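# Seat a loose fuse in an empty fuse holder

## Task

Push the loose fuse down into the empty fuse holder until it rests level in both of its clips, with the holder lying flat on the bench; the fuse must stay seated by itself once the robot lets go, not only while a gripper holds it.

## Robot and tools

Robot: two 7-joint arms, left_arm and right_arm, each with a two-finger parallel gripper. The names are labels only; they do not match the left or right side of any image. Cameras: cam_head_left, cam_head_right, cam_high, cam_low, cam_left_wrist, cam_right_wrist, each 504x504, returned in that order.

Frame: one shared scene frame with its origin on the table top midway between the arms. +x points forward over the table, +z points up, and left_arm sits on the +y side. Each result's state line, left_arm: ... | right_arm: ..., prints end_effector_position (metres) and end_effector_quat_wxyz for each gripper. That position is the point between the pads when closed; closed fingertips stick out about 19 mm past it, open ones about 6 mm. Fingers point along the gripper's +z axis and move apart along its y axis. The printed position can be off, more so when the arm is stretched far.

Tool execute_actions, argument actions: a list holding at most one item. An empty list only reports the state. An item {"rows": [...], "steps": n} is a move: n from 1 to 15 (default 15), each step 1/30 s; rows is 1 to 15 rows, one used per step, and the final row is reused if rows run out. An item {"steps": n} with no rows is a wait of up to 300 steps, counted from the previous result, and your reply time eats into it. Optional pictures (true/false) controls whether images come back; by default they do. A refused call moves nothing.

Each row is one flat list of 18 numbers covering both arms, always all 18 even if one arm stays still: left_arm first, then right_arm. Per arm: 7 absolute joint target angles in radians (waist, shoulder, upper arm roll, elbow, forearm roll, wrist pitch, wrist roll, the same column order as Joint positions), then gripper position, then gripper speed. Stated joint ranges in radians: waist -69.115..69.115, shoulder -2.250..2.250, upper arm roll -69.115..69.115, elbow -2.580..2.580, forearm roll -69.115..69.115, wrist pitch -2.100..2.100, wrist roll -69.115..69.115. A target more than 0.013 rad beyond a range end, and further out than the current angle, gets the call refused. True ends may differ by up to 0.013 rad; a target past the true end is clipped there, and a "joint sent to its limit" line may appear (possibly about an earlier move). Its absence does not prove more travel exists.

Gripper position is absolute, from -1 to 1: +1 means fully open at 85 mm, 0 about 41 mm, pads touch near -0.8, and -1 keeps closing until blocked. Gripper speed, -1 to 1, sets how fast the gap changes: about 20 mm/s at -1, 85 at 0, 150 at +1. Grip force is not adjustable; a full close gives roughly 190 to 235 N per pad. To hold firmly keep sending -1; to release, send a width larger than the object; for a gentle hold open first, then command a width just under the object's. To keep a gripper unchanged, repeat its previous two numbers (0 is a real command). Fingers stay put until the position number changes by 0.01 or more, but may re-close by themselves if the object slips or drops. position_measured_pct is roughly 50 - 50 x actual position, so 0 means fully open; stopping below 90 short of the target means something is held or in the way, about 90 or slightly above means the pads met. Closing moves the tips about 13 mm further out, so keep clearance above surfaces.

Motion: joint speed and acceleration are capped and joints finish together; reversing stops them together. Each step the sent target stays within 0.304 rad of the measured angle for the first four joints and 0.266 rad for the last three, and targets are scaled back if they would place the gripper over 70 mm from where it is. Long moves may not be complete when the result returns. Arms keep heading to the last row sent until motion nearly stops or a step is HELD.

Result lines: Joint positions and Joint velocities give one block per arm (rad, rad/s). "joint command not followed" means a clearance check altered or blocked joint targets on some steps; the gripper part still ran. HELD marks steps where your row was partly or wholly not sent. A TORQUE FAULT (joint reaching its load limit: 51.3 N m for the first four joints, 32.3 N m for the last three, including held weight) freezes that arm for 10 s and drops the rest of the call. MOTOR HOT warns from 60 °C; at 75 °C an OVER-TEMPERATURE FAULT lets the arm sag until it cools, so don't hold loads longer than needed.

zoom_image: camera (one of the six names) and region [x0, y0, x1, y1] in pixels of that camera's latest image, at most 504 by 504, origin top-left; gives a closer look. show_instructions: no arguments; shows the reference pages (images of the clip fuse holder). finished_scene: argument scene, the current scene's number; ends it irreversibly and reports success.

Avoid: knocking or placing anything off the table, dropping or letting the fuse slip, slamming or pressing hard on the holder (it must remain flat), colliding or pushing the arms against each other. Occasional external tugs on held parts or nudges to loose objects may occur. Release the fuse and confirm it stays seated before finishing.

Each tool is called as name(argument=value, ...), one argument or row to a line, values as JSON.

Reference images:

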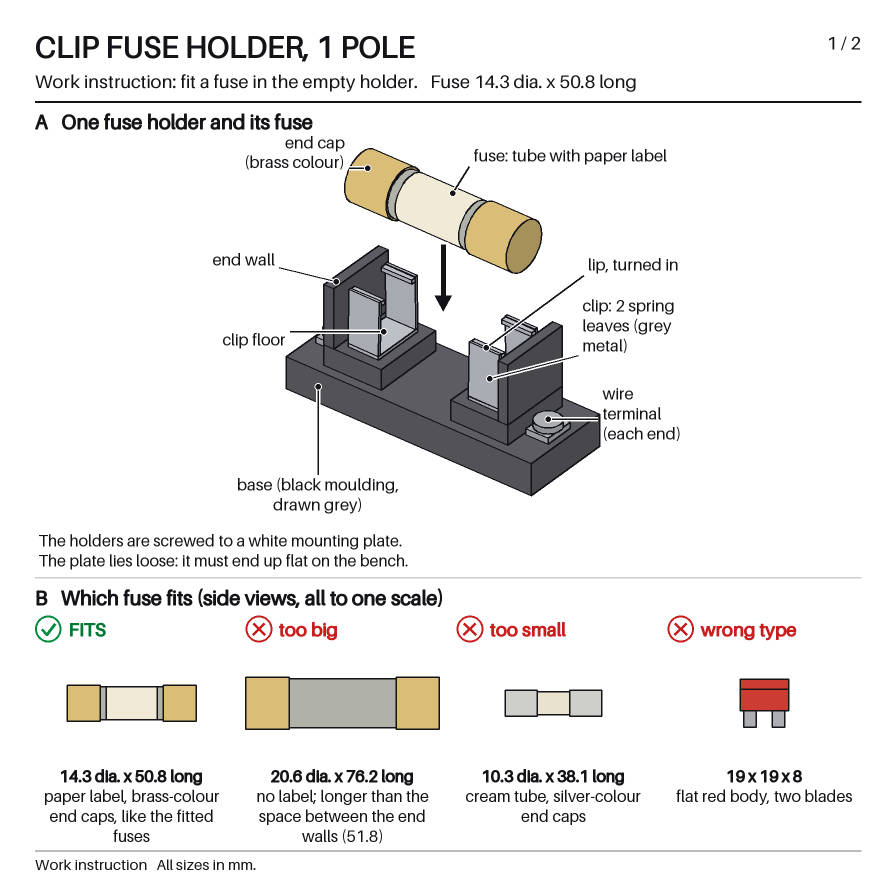

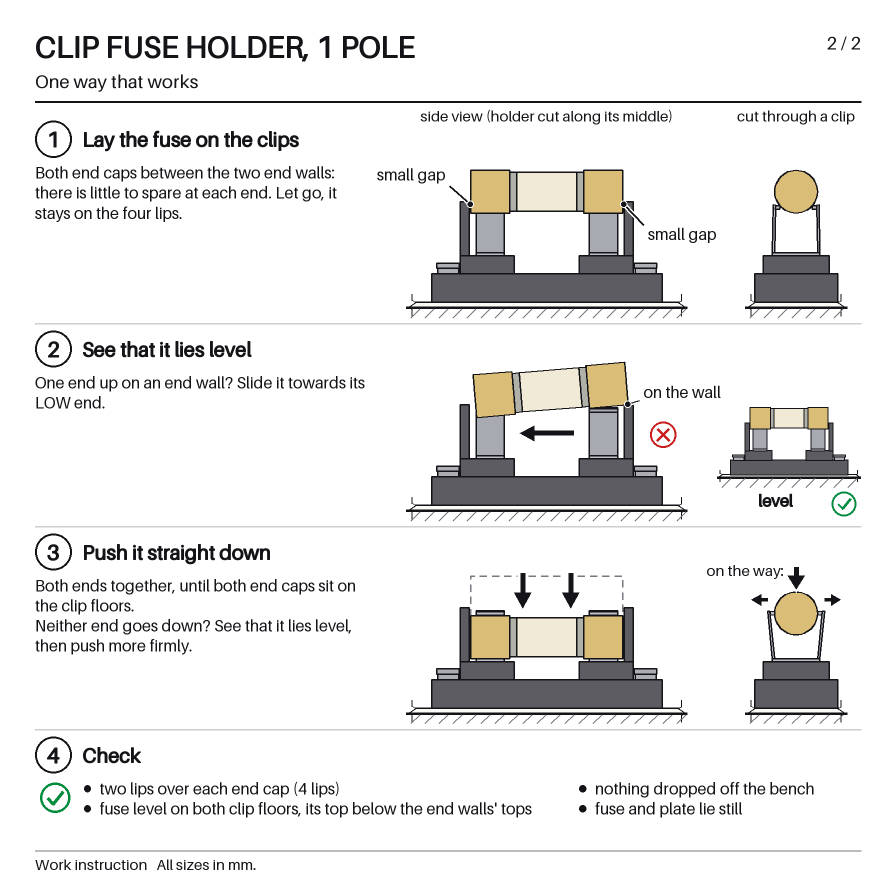

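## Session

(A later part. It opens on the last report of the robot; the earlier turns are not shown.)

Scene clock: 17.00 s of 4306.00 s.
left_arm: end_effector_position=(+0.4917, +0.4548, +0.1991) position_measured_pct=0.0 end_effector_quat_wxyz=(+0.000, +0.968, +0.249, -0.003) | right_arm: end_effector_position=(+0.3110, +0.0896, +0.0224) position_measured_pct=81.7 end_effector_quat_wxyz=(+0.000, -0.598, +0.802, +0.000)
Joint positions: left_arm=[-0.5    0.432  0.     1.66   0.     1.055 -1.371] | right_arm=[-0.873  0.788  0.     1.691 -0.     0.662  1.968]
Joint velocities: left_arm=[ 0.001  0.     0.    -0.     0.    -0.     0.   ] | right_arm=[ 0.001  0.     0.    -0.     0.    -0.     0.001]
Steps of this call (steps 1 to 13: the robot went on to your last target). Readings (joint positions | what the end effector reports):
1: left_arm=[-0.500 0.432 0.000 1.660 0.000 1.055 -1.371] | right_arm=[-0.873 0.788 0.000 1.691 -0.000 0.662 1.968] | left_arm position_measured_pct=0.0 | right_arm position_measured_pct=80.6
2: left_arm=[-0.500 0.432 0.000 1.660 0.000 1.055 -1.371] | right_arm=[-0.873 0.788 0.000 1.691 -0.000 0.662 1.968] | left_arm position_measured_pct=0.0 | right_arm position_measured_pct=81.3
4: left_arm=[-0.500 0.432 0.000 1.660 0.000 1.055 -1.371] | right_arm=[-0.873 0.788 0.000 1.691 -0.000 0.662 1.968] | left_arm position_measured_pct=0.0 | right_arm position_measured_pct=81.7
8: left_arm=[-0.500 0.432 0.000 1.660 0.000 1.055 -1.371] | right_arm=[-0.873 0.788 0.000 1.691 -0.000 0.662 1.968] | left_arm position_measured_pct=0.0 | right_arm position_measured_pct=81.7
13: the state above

execute_actions(
  actions=[
    {"rows": [[-0.5,0.432,0,1.66,0,1.055,-1.371,1,0, -0.8733,0.6815,0,1.6676,0,0.7925,1.9,-1,-0.5]], "steps": 8},
  ],
  pictures=false,
)

execute_actions(
  actions=[
    {"rows": [[-0.5,0.432,0,1.66,0,1.055,-1.371,1,0, -0.8792,0.4087,0,2.1927,0,0.5402,1.32,-1,-0.5]], "steps": 15},
  ],
  pictures=false,
)

execute_actions(
  actions=[
    {"steps": 25},
  ],
)

Scene clock: 19.07 s of 4306.00 s.
left_arm: end_effector_position=(+0.4917, +0.4548, +0.1991) position_measured_pct=0.0 end_effector_quat_wxyz=(+0.000, +0.968, +0.249, -0.003) | right_arm: end_effector_position=(+0.3098, +0.0881, +0.0758) position_measured_pct=81.7 end_effector_quat_wxyz=(+0.000, -0.572, +0.820, +0.000)
Joint positions: left_arm=[-0.5    0.432  0.     1.66   0.     1.055 -1.371] | right_arm=[-0.873  0.689  0.     1.668  0.     0.784  1.904]
Joint velocities: left_arm=[ 0.001 -0.    -0.    -0.    -0.     0.001  0.001] | right_arm=[ 0.001 -0.163  0.001 -0.056  0.     0.28  -0.146]
Steps of this call (steps 1 to 15: the robot went on to your last target; steps 16 to 54: nothing new was sent; steps 55 to 62: all 8 steps of this action). Readings (joint positions | what the end effector reports):
55: left_arm=[-0.500 0.432 0.000 1.660 0.000 1.055 -1.371] | right_arm=[-0.873 0.787 -0.000 1.691 -0.000 0.663 1.968] | left_arm position_measured_pct=0.0 | right_arm position_measured_pct=81.7
56: left_arm=[-0.500 0.432 0.000 1.660 0.000 1.055 -1.371] | right_arm=[-0.873 0.781 -0.000 1.690 0.000 0.669 1.964] | left_arm position_measured_pct=0.0 | right_arm position_measured_pct=81.7
58: left_arm=[-0.500 0.432 0.000 1.660 0.000 1.055 -1.371] | right_arm=[-0.873 0.751 -0.000 1.685 0.000 0.702 1.948] | left_arm position_measured_pct=0.0 | right_arm position_measured_pct=81.7
62: the state above

Scene clock: 19.57 s of 4306.00 s.
left_arm: end_effector_position=(+0.4917, +0.4548, +0.1991) position_measured_pct=0.0 end_effector_quat_wxyz=(+0.000, +0.968, +0.249, -0.003) | right_arm: end_effector_position=(+0.2413, +0.0076, +0.1001) position_measured_pct=81.7 end_effector_quat_wxyz=(+0.025, -0.399, +0.916, +0.013)
Joint positions: left_arm=[-0.5    0.432  0.     1.66   0.     1.055 -1.371] | right_arm=[-0.878  0.445  0.     2.065 -0.     0.576  1.503]
Joint velocities: left_arm=[ 0.     0.     0.001 -0.    -0.001 -0.     0.   ] | right_arm=[-0.007 -0.238  0.     0.879  0.    -0.24  -1.211]
Steps of this call (steps 1 to 15: all 15 steps of this action). Readings (joint positions | what the end effector reports):
1: left_arm=[-0.500 0.432 0.000 1.660 0.000 1.055 -1.371] | right_arm=[-0.873 0.684 0.000 1.668 0.000 0.789 1.900] | left_arm position_measured_pct=0.0 | right_arm position_measured_pct=81.7
2: left_arm=[-0.500 0.432 0.000 1.660 0.000 1.055 -1.371] | right_arm=[-0.873 0.674 0.000 1.673 0.000 0.787 1.893] | left_arm position_measured_pct=0.0 | right_arm position_measured_pct=81.7
4: left_arm=[-0.500 0.432 0.000 1.660 0.000 1.055 -1.371] | right_arm=[-0.874 0.638 -0.000 1.699 0.000 0.768 1.866] | left_arm position_measured_pct=0.0 | right_arm position_measured_pct=81.7
8: left_arm=[-0.500 0.432 0.000 1.660 0.000 1.055 -1.371] | right_arm=[-0.876 0.532 0.000 1.816 0.000 0.676 1.752] | left_arm position_measured_pct=0.0 | right_arm position_measured_pct=81.7
15: the state above

Scene clock: 20.40 s of 4306.00 s.
left_arm: end_effector_position=(+0.4917, +0.4548, +0.1991) position_measured_pct=0.0 end_effector_quat_wxyz=(+0.000, +0.968, +0.249, -0.003) | right_arm: end_effector_position=(+0.2063, -0.0350, +0.0900) position_measured_pct=81.7 end_effector_quat_wxyz=(-0.000, -0.314, +0.949, -0.000)
Joint positions: left_arm=[-0.5    0.432  0.     1.66   0.     1.055 -1.371] | right_arm=[-0.879  0.409  0.     2.193  0.     0.54   1.32 ]
Joint velocities: left_arm=[ 0.001  0.001 -0.001  0.     0.003 -0.     0.001] | right_arm=[-0.001 -0.    -0.    -0.    -0.     0.     0.   ]
Steps of this call (steps 1 to 25: the robot went on to your last target). Readings (joint positions | what the end effector reports):
1: left_arm=[-0.500 0.432 0.000 1.660 0.000 1.055 -1.371] | right_arm=[-0.879 0.437 0.000 2.094 -0.000 0.568 1.462] | left_arm position_measured_pct=0.0 | right_arm position_measured_pct=81.7
2: left_arm=[-0.500 0.432 0.000 1.660 0.000 1.055 -1.371] | right_arm=[-0.879 0.429 0.000 2.122 -0.000 0.560 1.422] | left_arm position_measured_pct=0.0 | right_arm position_measured_pct=81.7
4: left_arm=[-0.500 0.432 0.000 1.660 0.000 1.055 -1.371] | right_arm=[-0.879 0.418 0.000 2.167 -0.000 0.548 1.358] | left_arm position_measured_pct=0.0 | right_arm position_measured_pct=81.7
8: left_arm=[-0.500 0.432 0.000 1.660 0.000 1.055 -1.371] | right_arm=[-0.879 0.412 0.000 2.193 -0.000 0.541 1.320] | left_arm position_measured_pct=0.0 | right_arm position_measured_pct=81.7
25: the state above

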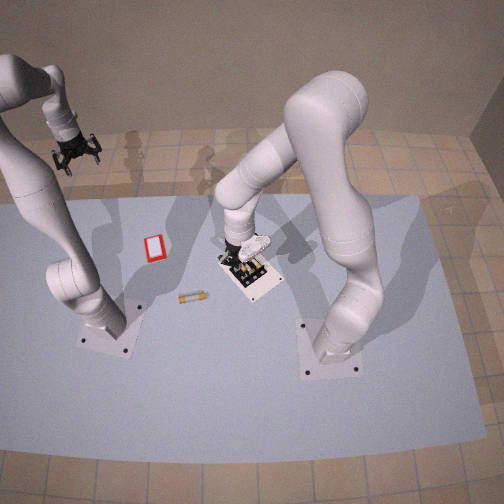

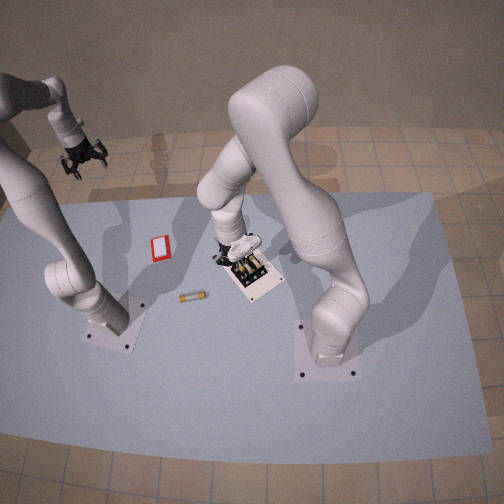

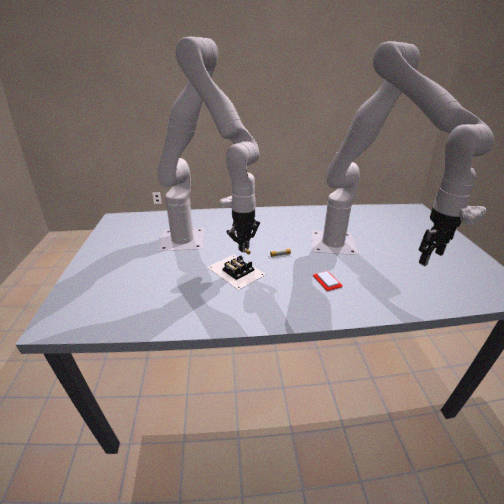

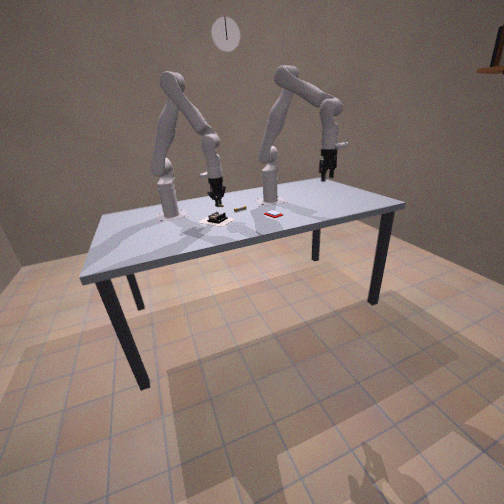

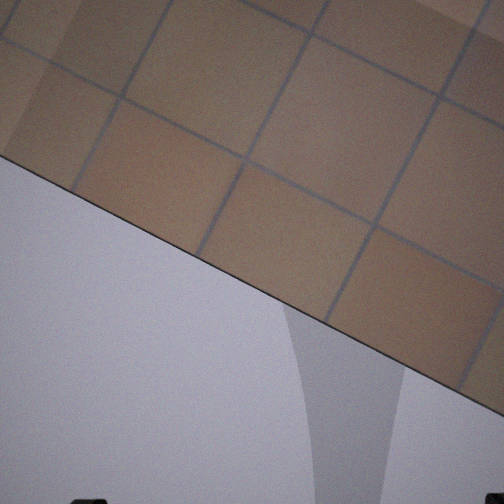

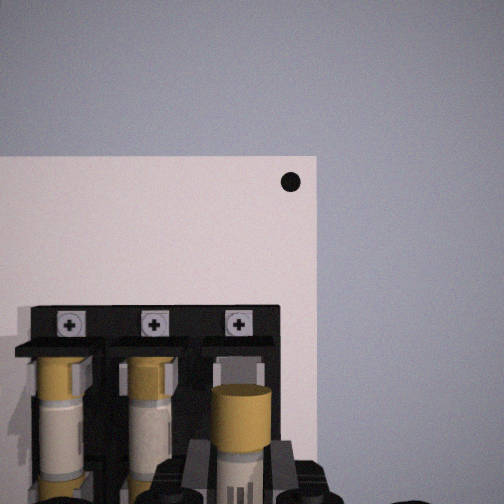

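execute_actions(
  actions=[
    {"rows": [[-0.5,0.432,0,1.66,0,1.055,-1.371,1,0, -0.8792,0.4816,0,2.2197,0,0.4403,1.32,-1,-0.5]], "steps": 15},
  ],
)

zoom_image(
  camera="cam_right_wrist",
  region=[100, 300, 340, 504],
)

Scene clock: 21.60 s of 4306.00 s.
left_arm: end_effector_position=(+0.4917, +0.4548, +0.1991) position_measured_pct=0.0 end_effector_quat_wxyz=(+0.000, +0.968, +0.249, -0.003) | right_arm: end_effector_position=(+0.2064, -0.0349, +0.0623) position_measured_pct=81.7 end_effector_quat_wxyz=(+0.000, -0.314, +0.949, +0.000)
Joint positions: left_arm=[-0.5    0.432  0.     1.66  -0.     1.055 -1.371] | right_arm=[-0.879  0.481 -0.     2.22   0.     0.44   1.32 ]
Joint velocities: left_arm=[ 0.001 -0.002 -0.003  0.     0.001 -0.001 -0.   ] | right_arm=[ 0.001  0.007  0.    -0.001 -0.     0.001  0.   ]
Steps of this call (steps 1 to 15: the robot went on to your last target; steps 16 to 21: nothing new was sent; steps 22 to 36: all 15 steps of this action). Readings (joint positions | what the end effector reports):
22: left_arm=[-0.500 0.432 0.000 1.660 0.000 1.055 -1.371] | right_arm=[-0.879 0.410 0.000 2.193 -0.000 0.539 1.320] | left_arm position_measured_pct=0.0 | right_arm position_measured_pct=81.7
23: left_arm=[-0.500 0.432 0.000 1.660 0.000 1.055 -1.371] | right_arm=[-0.879 0.417 0.000 2.195 -0.000 0.532 1.320] | left_arm position_measured_pct=0.0 | right_arm position_measured_pct=81.7
25: left_arm=[-0.500 0.432 0.000 1.660 0.000 1.055 -1.371] | right_arm=[-0.879 0.447 0.000 2.204 0.000 0.495 1.320] | left_arm position_measured_pct=0.0 | right_arm position_measured_pct=81.7
29: left_arm=[-0.500 0.432 0.000 1.660 0.000 1.055 -1.371] | right_arm=[-0.879 0.477 -0.000 2.220 -0.000 0.442 1.320] | left_arm position_measured_pct=0.0 | right_arm position_measured_pct=81.7
36: the state above

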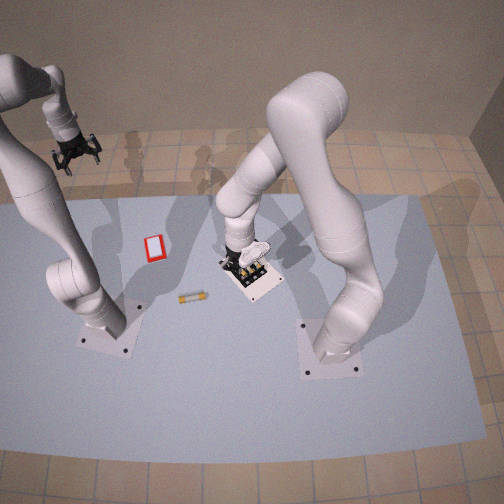

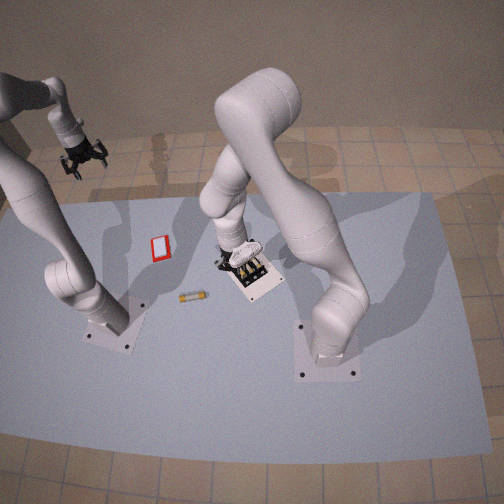

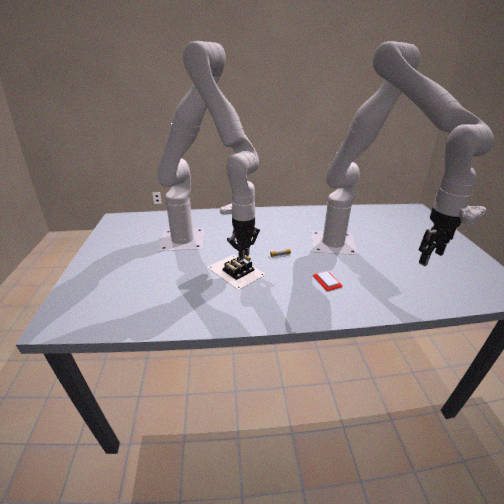

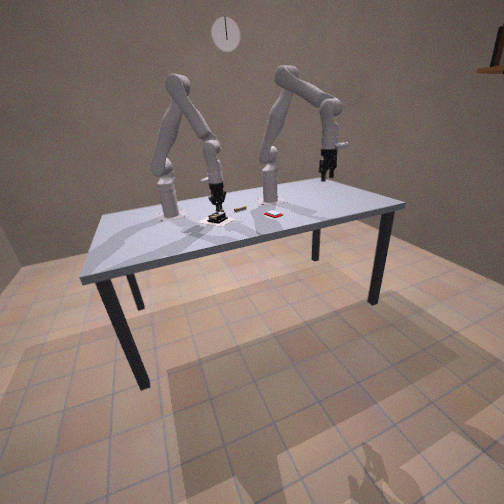

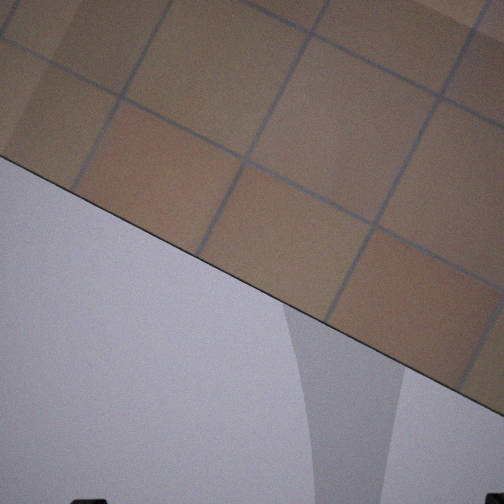

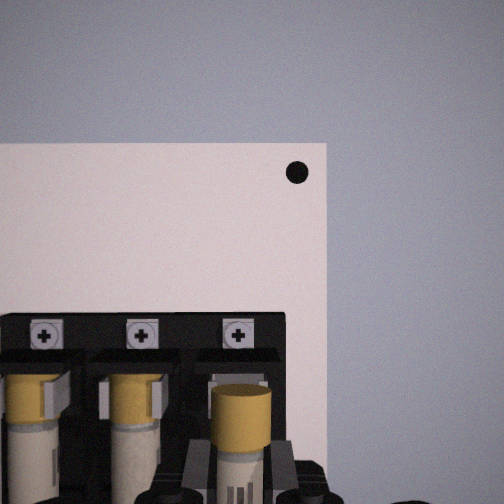

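Region (100, 300, 340, 504) of cam_right_wrist's 504x504 image, scaled by 2.100; it fills the top 428 rows of this view, and the rest is white.

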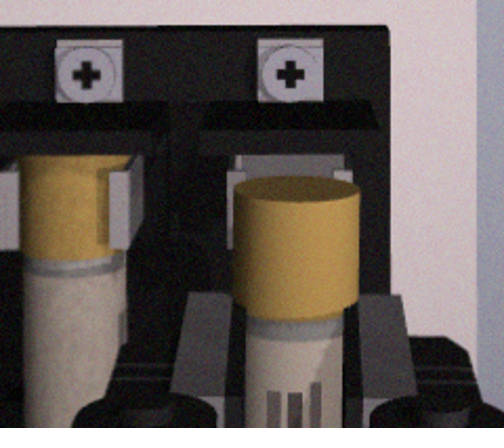

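execute_actions(
  actions=[
    {"rows": [[-0.5,0.432,0,1.66,0,1.055,-1.371,1,0, -0.8773,0.4909,0,2.227,0,0.4237,1.3219,-1,-0.5]], "steps": 15},
  ],
)

zoom_image(
  camera="cam_right_wrist",
  region=[100, 300, 340, 504],
)

Scene clock: 23.43 s of 4306.00 s.
left_arm: end_effector_position=(+0.4917, +0.4548, +0.1991) position_measured_pct=0.0 end_effector_quat_wxyz=(+0.000, +0.968, +0.249, -0.003) | right_arm: end_effector_position=(+0.2060, -0.0364, +0.0580) position_measured_pct=81.7 end_effector_quat_wxyz=(+0.000, -0.314, +0.949, +0.000)
Joint positions: left_arm=[-0.5    0.432  0.     1.66   0.     1.055 -1.371] | right_arm=[-0.877  0.491  0.     2.227  0.     0.424  1.322]
Joint velocities: left_arm=[ 0.     0.002 -0.001 -0.    -0.001  0.001  0.001] | right_arm=[ 0.001 -0.    -0.    -0.001 -0.    -0.001 -0.001]
Steps of this call (steps 1 to 15: the robot went on to your last target; steps 16 to 40: nothing new was sent; steps 41 to 55: all 15 steps of this action). Readings (joint positions | what the end effector reports):
41: left_arm=[-0.500 0.432 0.000 1.660 0.000 1.055 -1.371] | right_arm=[-0.879 0.483 -0.000 2.220 -0.000 0.439 1.320] | left_arm position_measured_pct=0.0 | right_arm position_measured_pct=81.7
42: left_arm=[-0.500 0.432 0.000 1.660 0.000 1.055 -1.371] | right_arm=[-0.878 0.488 -0.000 2.223 -0.000 0.431 1.321] | left_arm position_measured_pct=0.0 | right_arm position_measured_pct=81.7
44: left_arm=[-0.500 0.432 0.000 1.660 0.000 1.055 -1.371] | right_arm=[-0.877 0.490 0.000 2.227 0.000 0.425 1.322] | left_arm position_measured_pct=0.0 | right_arm position_measured_pct=81.7
48: left_arm=[-0.500 0.432 0.000 1.660 0.000 1.055 -1.371] | right_arm=[-0.877 0.491 0.000 2.227 -0.000 0.424 1.322] | left_arm position_measured_pct=0.0 | right_arm position_measured_pct=81.7
55: the state above

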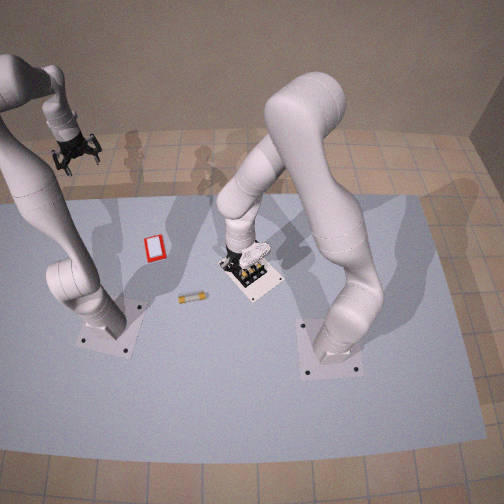

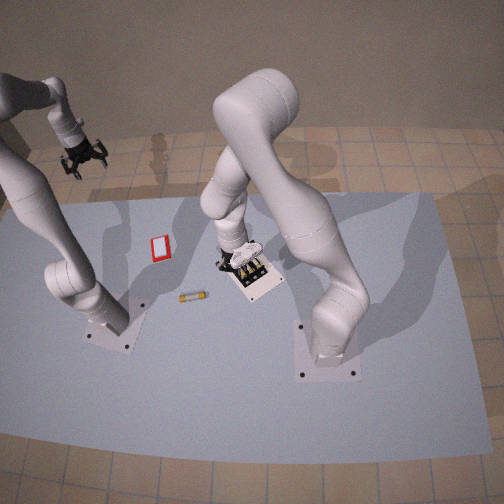

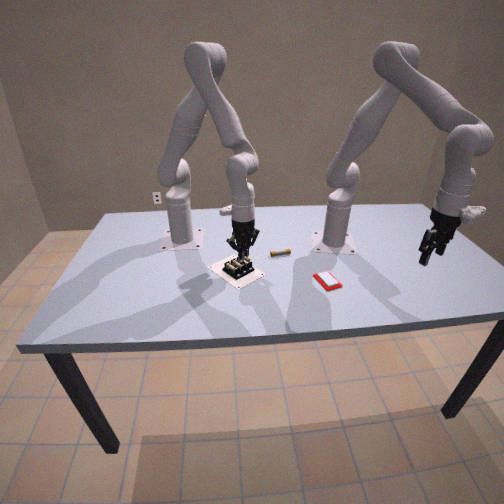

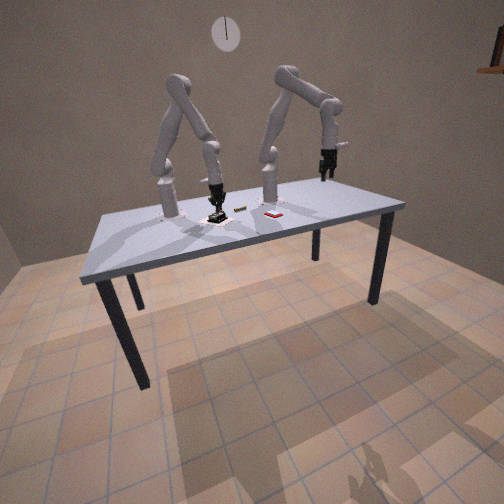

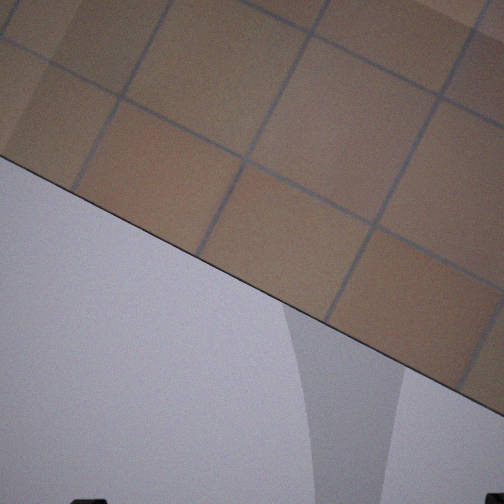

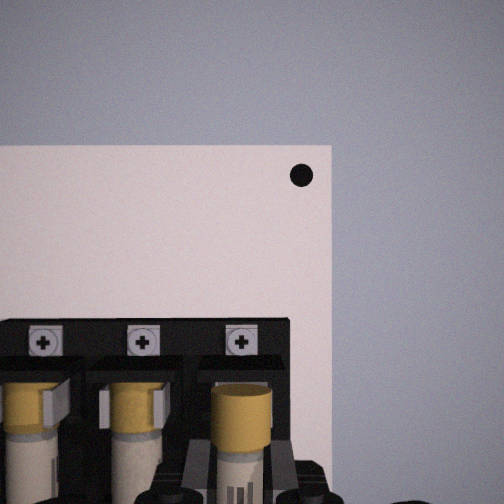

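Region (100, 300, 340, 504) of cam_right_wrist's 504x504 image, scaled by 2.100; it fills the top 428 rows of this view, and the rest is white.

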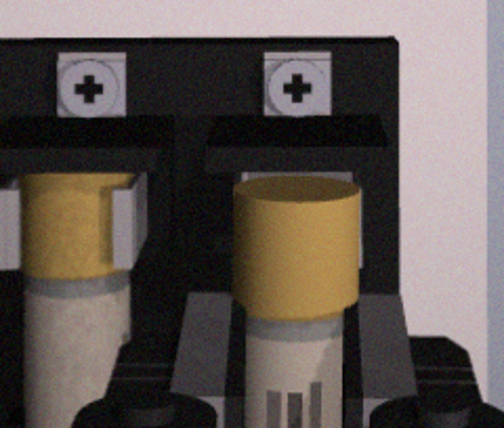

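execute_actions(
  actions=[
    {"rows": [[-0.5,0.432,0,1.66,0,1.055,-1.371,1,0, -0.8773,0.4964,0,2.2286,0,0.4166,1.3219,-1,-0.5],[-0.5,0.432,0,1.66,0,1.055,-1.371,1,0, -0.8773,0.4964,0,2.2286,0,0.4166,1.3219,-1,-0.5],[-0.5,0.432,0,1.66,0,1.055,-1.371,1,0, -0.8773,0.4964,0,2.2286,0,0.4166,1.3219,-1,-0.5],[-0.5,0.432,0,1.66,0,1.055,-1.371,1,0, -0.8773,0.5019,0,2.2301,0,0.4096,1.3219,-1,-0.5]], "steps": 15},
  ],
)

zoom_image(
  camera="cam_right_wrist",
  region=[100, 300, 340, 504],
)

Scene clock: 25.53 s of 4306.00 s.
left_arm: end_effector_position=(+0.4917, +0.4548, +0.1991) position_measured_pct=0.0 end_effector_quat_wxyz=(+0.000, +0.968, +0.249, -0.003) | right_arm: end_effector_position=(+0.2060, -0.0362, +0.0542) position_measured_pct=81.7 end_effector_quat_wxyz=(+0.000, -0.314, +0.949, +0.000)
Joint positions: left_arm=[-0.5    0.432  0.     1.66   0.     1.055 -1.371] | right_arm=[-0.877  0.502 -0.     2.23  -0.     0.41   1.322]
Joint velocities: left_arm=[ 0.002  0.    -0.001 -0.     0.     0.001  0.   ] | right_arm=[-0.     0.    -0.     0.002  0.     0.     0.002]
Steps of this call (steps 1 to 15: the robot went on to your last target; steps 16 to 48: nothing new was sent; steps 49 to 63: all 15 steps of this action). Readings (joint positions | what the end effector reports):
49: left_arm=[-0.500 0.432 0.000 1.660 0.000 1.055 -1.371] | right_arm=[-0.877 0.492 0.000 2.227 -0.000 0.423 1.322] | left_arm position_measured_pct=0.0 | right_arm position_measured_pct=81.7
50: left_arm=[-0.500 0.432 0.000 1.660 0.000 1.055 -1.371] | right_arm=[-0.877 0.495 0.000 2.228 0.000 0.419 1.322] | left_arm position_measured_pct=0.0 | right_arm position_measured_pct=81.7
52: left_arm=[-0.500 0.432 0.000 1.660 0.000 1.055 -1.371] | right_arm=[-0.877 0.497 0.000 2.229 0.000 0.416 1.322] | left_arm position_measured_pct=0.0 | right_arm position_measured_pct=81.7
56: left_arm=[-0.500 0.432 0.000 1.660 0.000 1.055 -1.371] | right_arm=[-0.877 0.501 -0.000 2.230 -0.000 0.410 1.322] | left_arm position_measured_pct=0.0 | right_arm position_measured_pct=81.7
63: the state above

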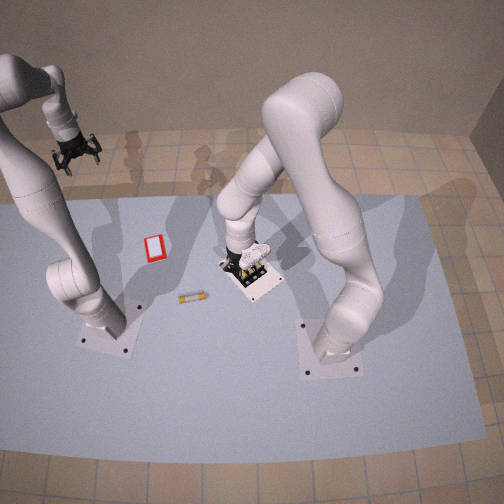

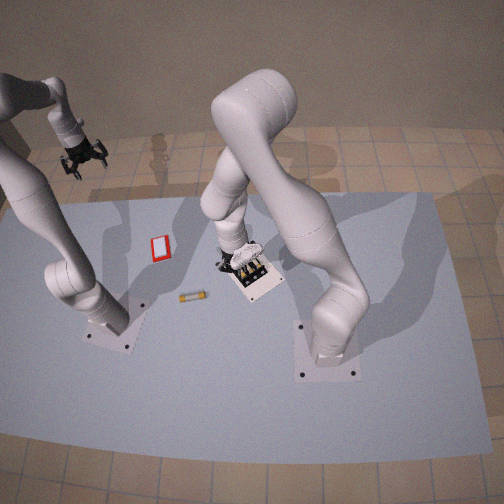

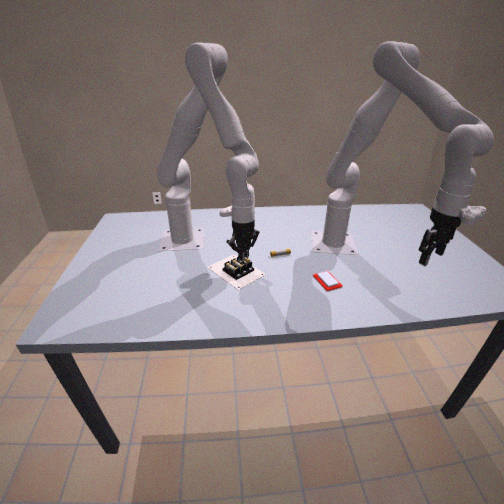

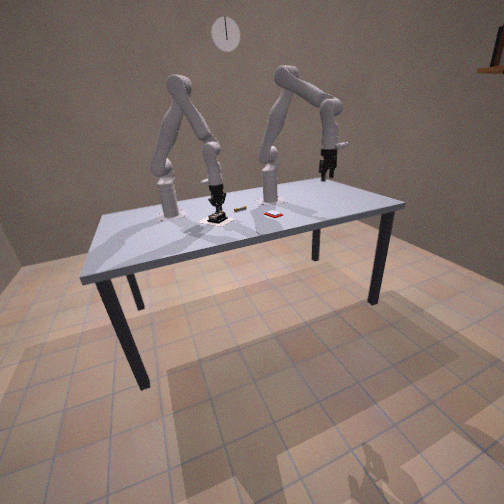

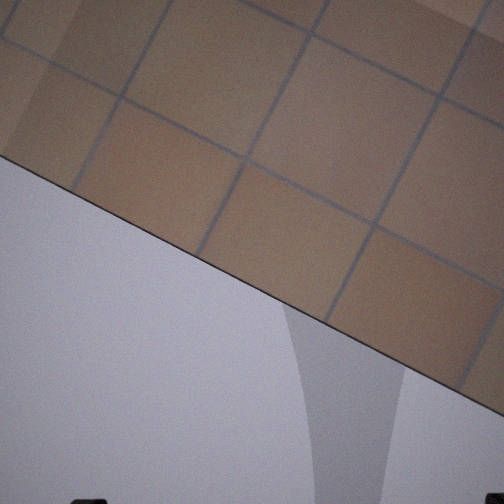

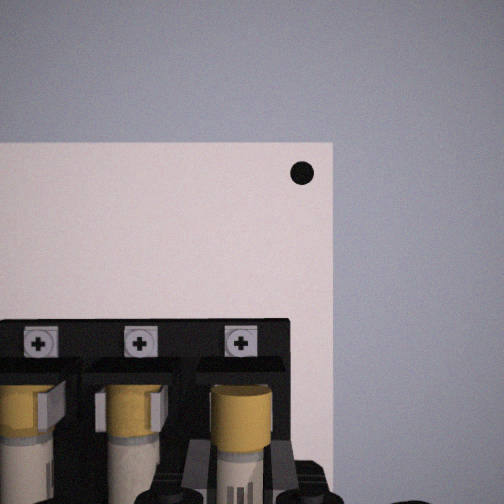

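Region (100, 300, 340, 504) of cam_right_wrist's 504x504 image, scaled by 2.100; it fills the top 428 rows of this view, and the rest is white.

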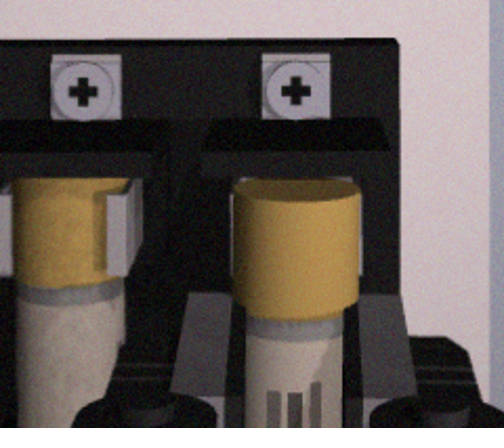

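execute_actions(
  actions=[
    {"rows": [[-0.5,0.432,0,1.66,0,1.055,-1.371,1,0, -0.8773,0.5047,0,2.2308,0,0.4061,1.3219,-1,-0.5],[-0.5,0.432,0,1.66,0,1.055,-1.371,1,0, -0.8773,0.5075,0,2.2315,0,0.4026,1.3219,-1,-0.5],[-0.5,0.432,0,1.66,0,1.055,-1.371,1,0, -0.8773,0.5103,0,2.2322,0,0.3991,1.3219,-1,-0.5],[-0.5,0.432,0,1.66,0,1.055,-1.371,1,0, -0.8773,0.5131,0,2.2329,0,0.3956,1.3219,-1,-0.5],[-0.5,0.432,0,1.66,0,1.055,-1.371,1,0, -0.8773,0.5159,0,2.2336,0,0.3921,1.3219,-1,-0.5],[-0.5,0.432,0,1.66,0,1.055,-1.371,1,0, -0.8773,0.5187,0,2.2343,0,0.3886,1.3219,-1,-0.5],[-0.5,0.432,0,1.66,0,1.055,-1.371,1,0, -0.8773,0.5215,0,2.2351,0,0.3850,1.3219,-1,-0.5]], "steps": 15},
  ],
)

zoom_image(
  camera="cam_right_wrist",
  region=[100, 300, 340, 504],
)

Scene clock: 27.00 s of 4306.00 s.
left_arm: end_effector_position=(+0.4917, +0.4548, +0.1991) position_measured_pct=0.0 end_effector_quat_wxyz=(+0.000, +0.968, +0.249, -0.003) | right_arm: end_effector_position=(+0.2061, -0.0357, +0.0495) position_measured_pct=81.7 end_effector_quat_wxyz=(+0.002, -0.315, +0.949, +0.001)
Joint positions: left_arm=[-0.5    0.432  0.     1.66   0.     1.055 -1.371] | right_arm=[-0.878  0.514 -0.     2.236  0.     0.388  1.322]
Joint velocities: left_arm=[ 0.     0.     0.    -0.    -0.001 -0.     0.   ] | right_arm=[ 0.001  0.     0.    -0.    -0.     0.001 -0.002]
Steps of this call (steps 1 to 15: the robot went on to your last target; steps 16 to 29: nothing new was sent; steps 30 to 44: all 15 steps of this action). Readings (joint positions | what the end effector reports):
30: left_arm=[-0.500 0.432 0.000 1.660 0.000 1.055 -1.371] | right_arm=[-0.877 0.502 -0.000 2.230 -0.000 0.409 1.322] | left_arm position_measured_pct=0.0 | right_arm position_measured_pct=81.7
31: left_arm=[-0.500 0.432 0.000 1.660 0.000 1.055 -1.371] | right_arm=[-0.878 0.504 -0.000 2.230 -0.000 0.407 1.322] | left_arm position_measured_pct=0.0 | right_arm position_measured_pct=81.7
33: left_arm=[-0.500 0.432 0.000 1.660 0.000 1.055 -1.371] | right_arm=[-0.878 0.507 -0.001 2.231 0.000 0.401 1.322] | left_arm position_measured_pct=0.0 | right_arm position_measured_pct=81.7
37: left_arm=[-0.500 0.432 0.000 1.660 -0.000 1.055 -1.371] | right_arm=[-0.878 0.513 -0.000 2.235 0.000 0.390 1.322] | left_arm position_measured_pct=0.0 | right_arm position_measured_pct=81.7
44: the state above

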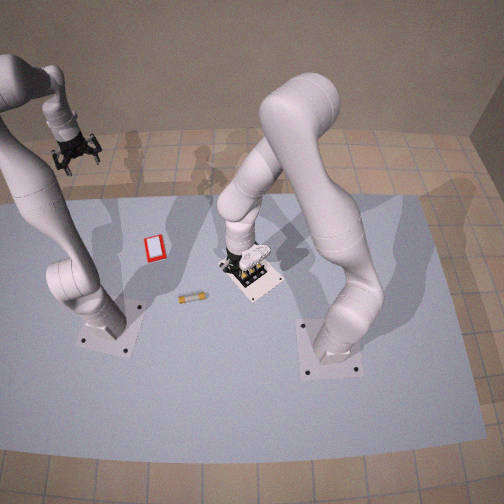

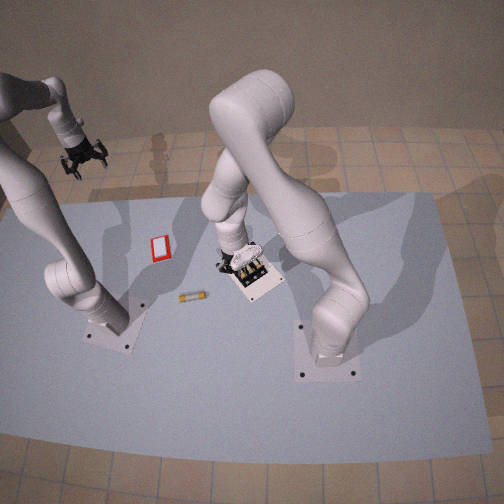

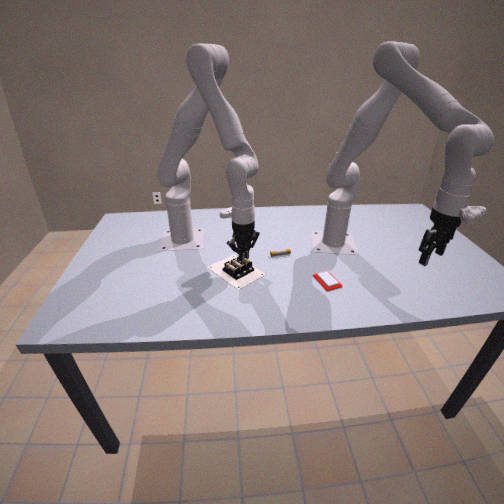

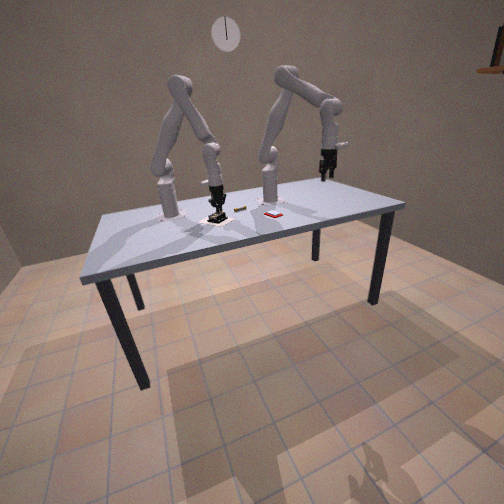

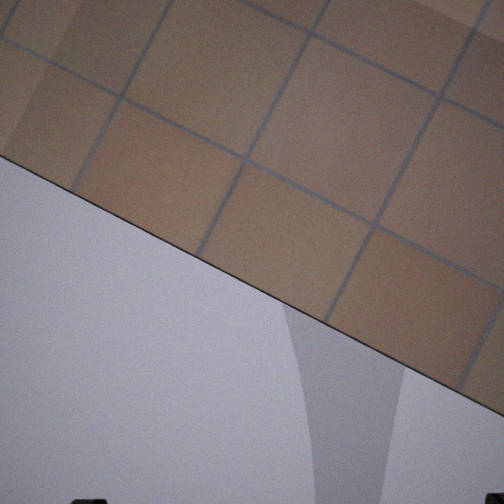

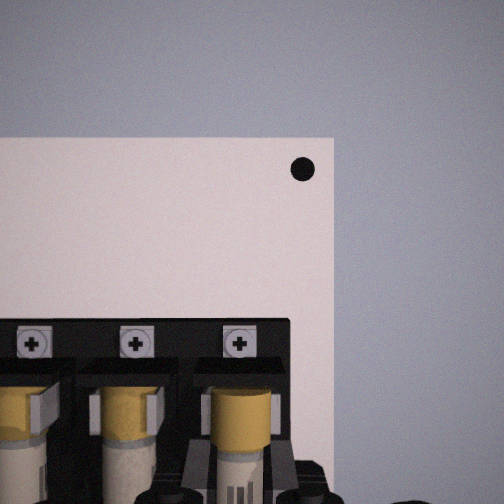

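Region (100, 300, 340, 504) of cam_right_wrist's 504x504 image, scaled by 2.100; it fills the top 428 rows of this view, and the rest is white.

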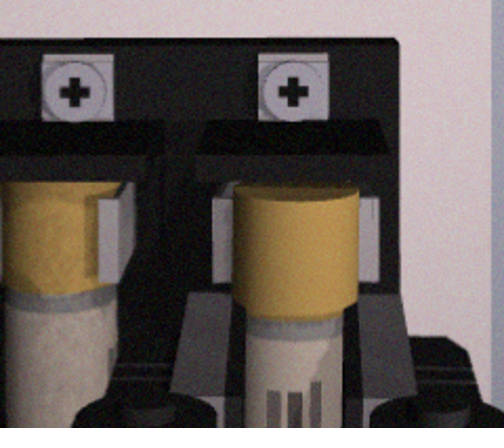

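Clips spreading. Continue down.

execute_actions(
  actions=[
    {"rows": [[-0.5,0.432,0,1.66,0,1.055,-1.371,1,0, -0.8773,0.5215,0,2.2351,0,0.3850,1.3219,-1,-0.5],[-0.5,0.432,0,1.66,0,1.055,-1.371,1,0, -0.8773,0.5243,0,2.2358,0,0.3815,1.3219,-1,-0.5],[-0.5,0.432,0,1.66,0,1.055,-1.371,1,0, -0.8773,0.5271,0,2.2365,0,0.3780,1.3219,-1,-0.5],[-0.5,0.432,0,1.66,0,1.055,-1.371,1,0, -0.8773,0.5299,0,2.2372,0,0.3745,1.3219,-1,-0.5],[-0.5,0.432,0,1.66,0,1.055,-1.371,1,0, -0.8773,0.5327,0,2.2379,0,0.3710,1.3219,-1,-0.5],[-0.5,0.432,0,1.66,0,1.055,-1.371,1,0, -0.8773,0.5355,0,2.2386,0,0.3675,1.3219,-1,-0.5],[-0.5,0.432,0,1.66,0,1.055,-1.371,1,0, -0.8773,0.5383,0,2.2393,0,0.3640,1.3219,-1,-0.5],[-0.5,0.432,0,1.66,0,1.055,-1.371,1,0, -0.8773,0.5411,0,2.24,0,0.3605,1.3219,-1,-0.5]], "steps": 15},
  ],
)

zoom_image(
  camera="cam_right_wrist",
  region=[100, 300, 340, 504],
)

Scene clock: 28.33 s of 4306.00 s.
left_arm: end_effector_position=(+0.4917, +0.4548, +0.1991) position_measured_pct=0.0 end_effector_quat_wxyz=(+0.000, +0.968, +0.249, -0.003) | right_arm: end_effector_position=(+0.2064, -0.0356, +0.0408) position_measured_pct=81.7 end_effector_quat_wxyz=(+0.001, -0.315, +0.949, +0.001)
Joint positions: left_arm=[-0.5    0.432  0.     1.66   0.     1.055 -1.371] | right_arm=[-0.878  0.539 -0.     2.239  0.     0.36   1.322]
Joint velocities: left_arm=[-0.     0.    -0.     0.     0.    -0.    -0.001] | right_arm=[ 0.001  0.004 -0.    -0.001 -0.    -0.001 -0.   ]
Steps of this call (steps 1 to 15: the robot went on to your last target; steps 16 to 25: nothing new was sent; steps 26 to 40: all 15 steps of this action). Readings (joint positions | what the end effector reports):
26: left_arm=[-0.500 0.432 0.000 1.660 0.000 1.055 -1.371] | right_arm=[-0.878 0.514 -0.000 2.236 0.000 0.388 1.322] | left_arm position_measured_pct=0.0 | right_arm position_measured_pct=81.7
27: left_arm=[-0.500 0.432 0.000 1.660 -0.000 1.055 -1.371] | right_arm=[-0.878 0.515 -0.000 2.236 0.000 0.387 1.322] | left_arm position_measured_pct=0.0 | right_arm position_measured_pct=81.7
29: left_arm=[-0.500 0.432 0.000 1.660 0.000 1.055 -1.371] | right_arm=[-0.878 0.520 -0.000 2.237 0.000 0.381 1.322] | left_arm position_measured_pct=0.0 | right_arm position_measured_pct=81.7
33: left_arm=[-0.500 0.432 0.000 1.660 0.000 1.055 -1.371] | right_arm=[-0.878 0.535 -0.000 2.239 0.000 0.365 1.322] | left_arm position_measured_pct=0.0 | right_arm position_measured_pct=81.7
40: the state above

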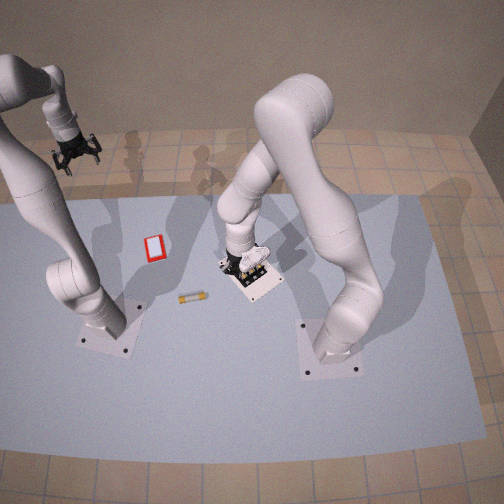

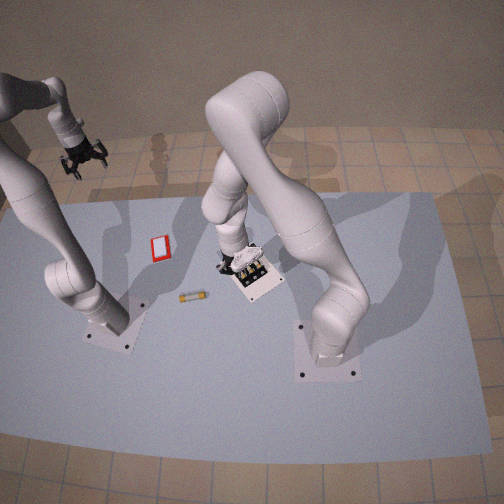

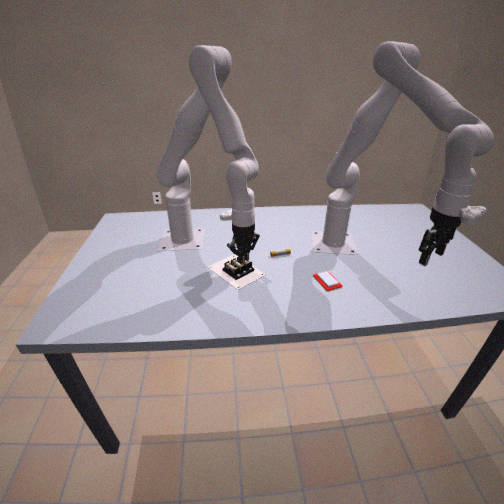

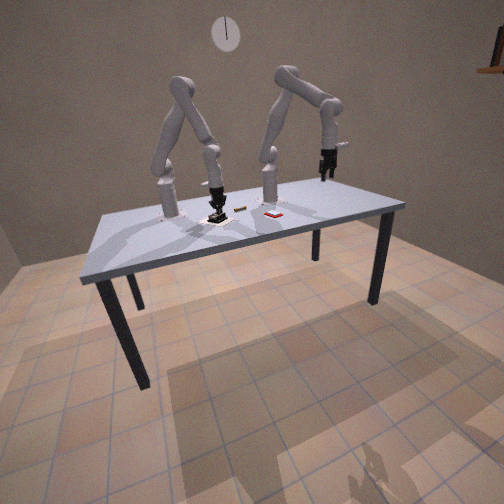

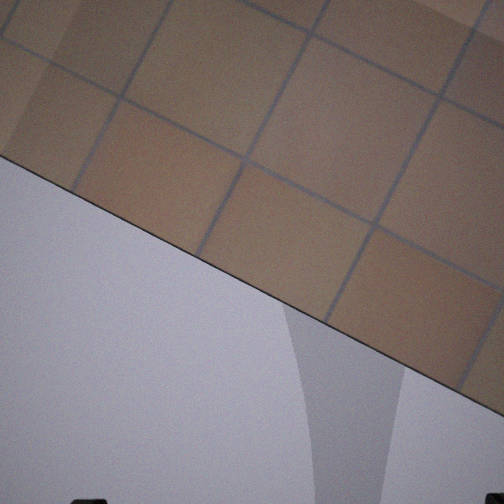

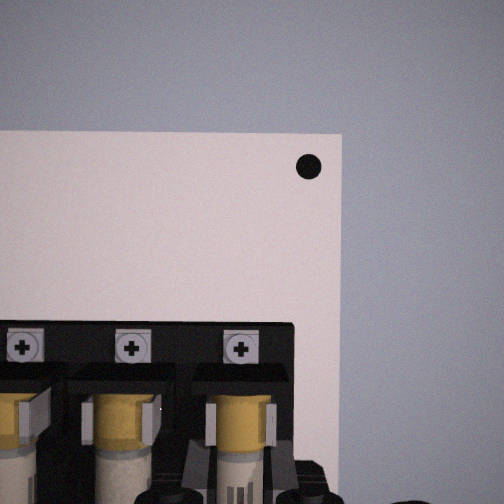

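Region (100, 300, 340, 504) of cam_right_wrist's 504x504 image, scaled by 2.100; it fills the top 428 rows of this view, and the rest is white.

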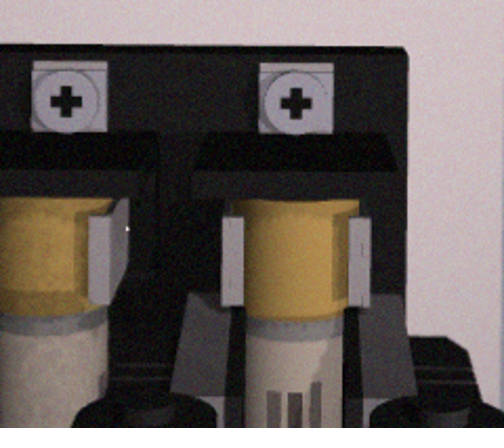

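Push 2 mm more to confirm it bottoms out.

execute_actions(
  actions=[
    {"rows": [[-0.5,0.432,0,1.66,0,1.055,-1.371,1,0, -0.8773,0.5439,0,2.2407,0,0.357,1.3219,-1,-0.5],[-0.5,0.432,0,1.66,0,1.055,-1.371,1,0, -0.8773,0.5467,0,2.2414,0,0.3535,1.3219,-1,-0.5]], "steps": 10},
  ],
  pictures=false,
)

Scene clock: 29.17 s of 4306.00 s.
left_arm: end_effector_position=(+0.4917, +0.4548, +0.1991) position_measured_pct=0.0 end_effector_quat_wxyz=(+0.000, +0.968, +0.249, -0.003) | right_arm: end_effector_position=(+0.2064, -0.0356, +0.0401) position_measured_pct=81.7 end_effector_quat_wxyz=(+0.002, -0.315, +0.949, +0.001)
Joint positions: left_arm=[-0.5    0.432  0.     1.66  -0.     1.055 -1.371] | right_arm=[-0.878  0.54  -0.     2.241  0.     0.356  1.322]
Joint velocities: left_arm=[-0.002  0.    -0.001 -0.    -0.    -0.     0.001] | right_arm=[-0.001 -0.    -0.    -0.    -0.    -0.     0.   ]
Steps of this call (steps 1 to 15: the robot went on to your last target; steps 16 to 25: all 10 steps of this action). Readings (joint positions | what the end effector reports):
16: left_arm=[-0.500 0.432 0.000 1.660 0.000 1.055 -1.371] | right_arm=[-0.878 0.540 -0.000 2.239 0.000 0.360 1.322] | left_arm position_measured_pct=0.0 | right_arm position_measured_pct=81.7
17: left_arm=[-0.500 0.432 0.000 1.660 0.000 1.055 -1.371] | right_arm=[-0.878 0.542 -0.000 2.240 0.000 0.358 1.322] | left_arm position_measured_pct=0.0 | right_arm position_measured_pct=81.7
19: left_arm=[-0.500 0.432 0.000 1.660 0.000 1.055 -1.371] | right_arm=[-0.878 0.541 -0.000 2.241 0.000 0.356 1.322] | left_arm position_measured_pct=0.0 | right_arm position_measured_pct=81.7
23: left_arm=[-0.500 0.432 0.000 1.660 0.000 1.055 -1.371] | right_arm=[-0.878 0.540 -0.000 2.241 0.000 0.356 1.322] | left_arm position_measured_pct=0.0 | right_arm position_measured_pct=81.7
25: the state above


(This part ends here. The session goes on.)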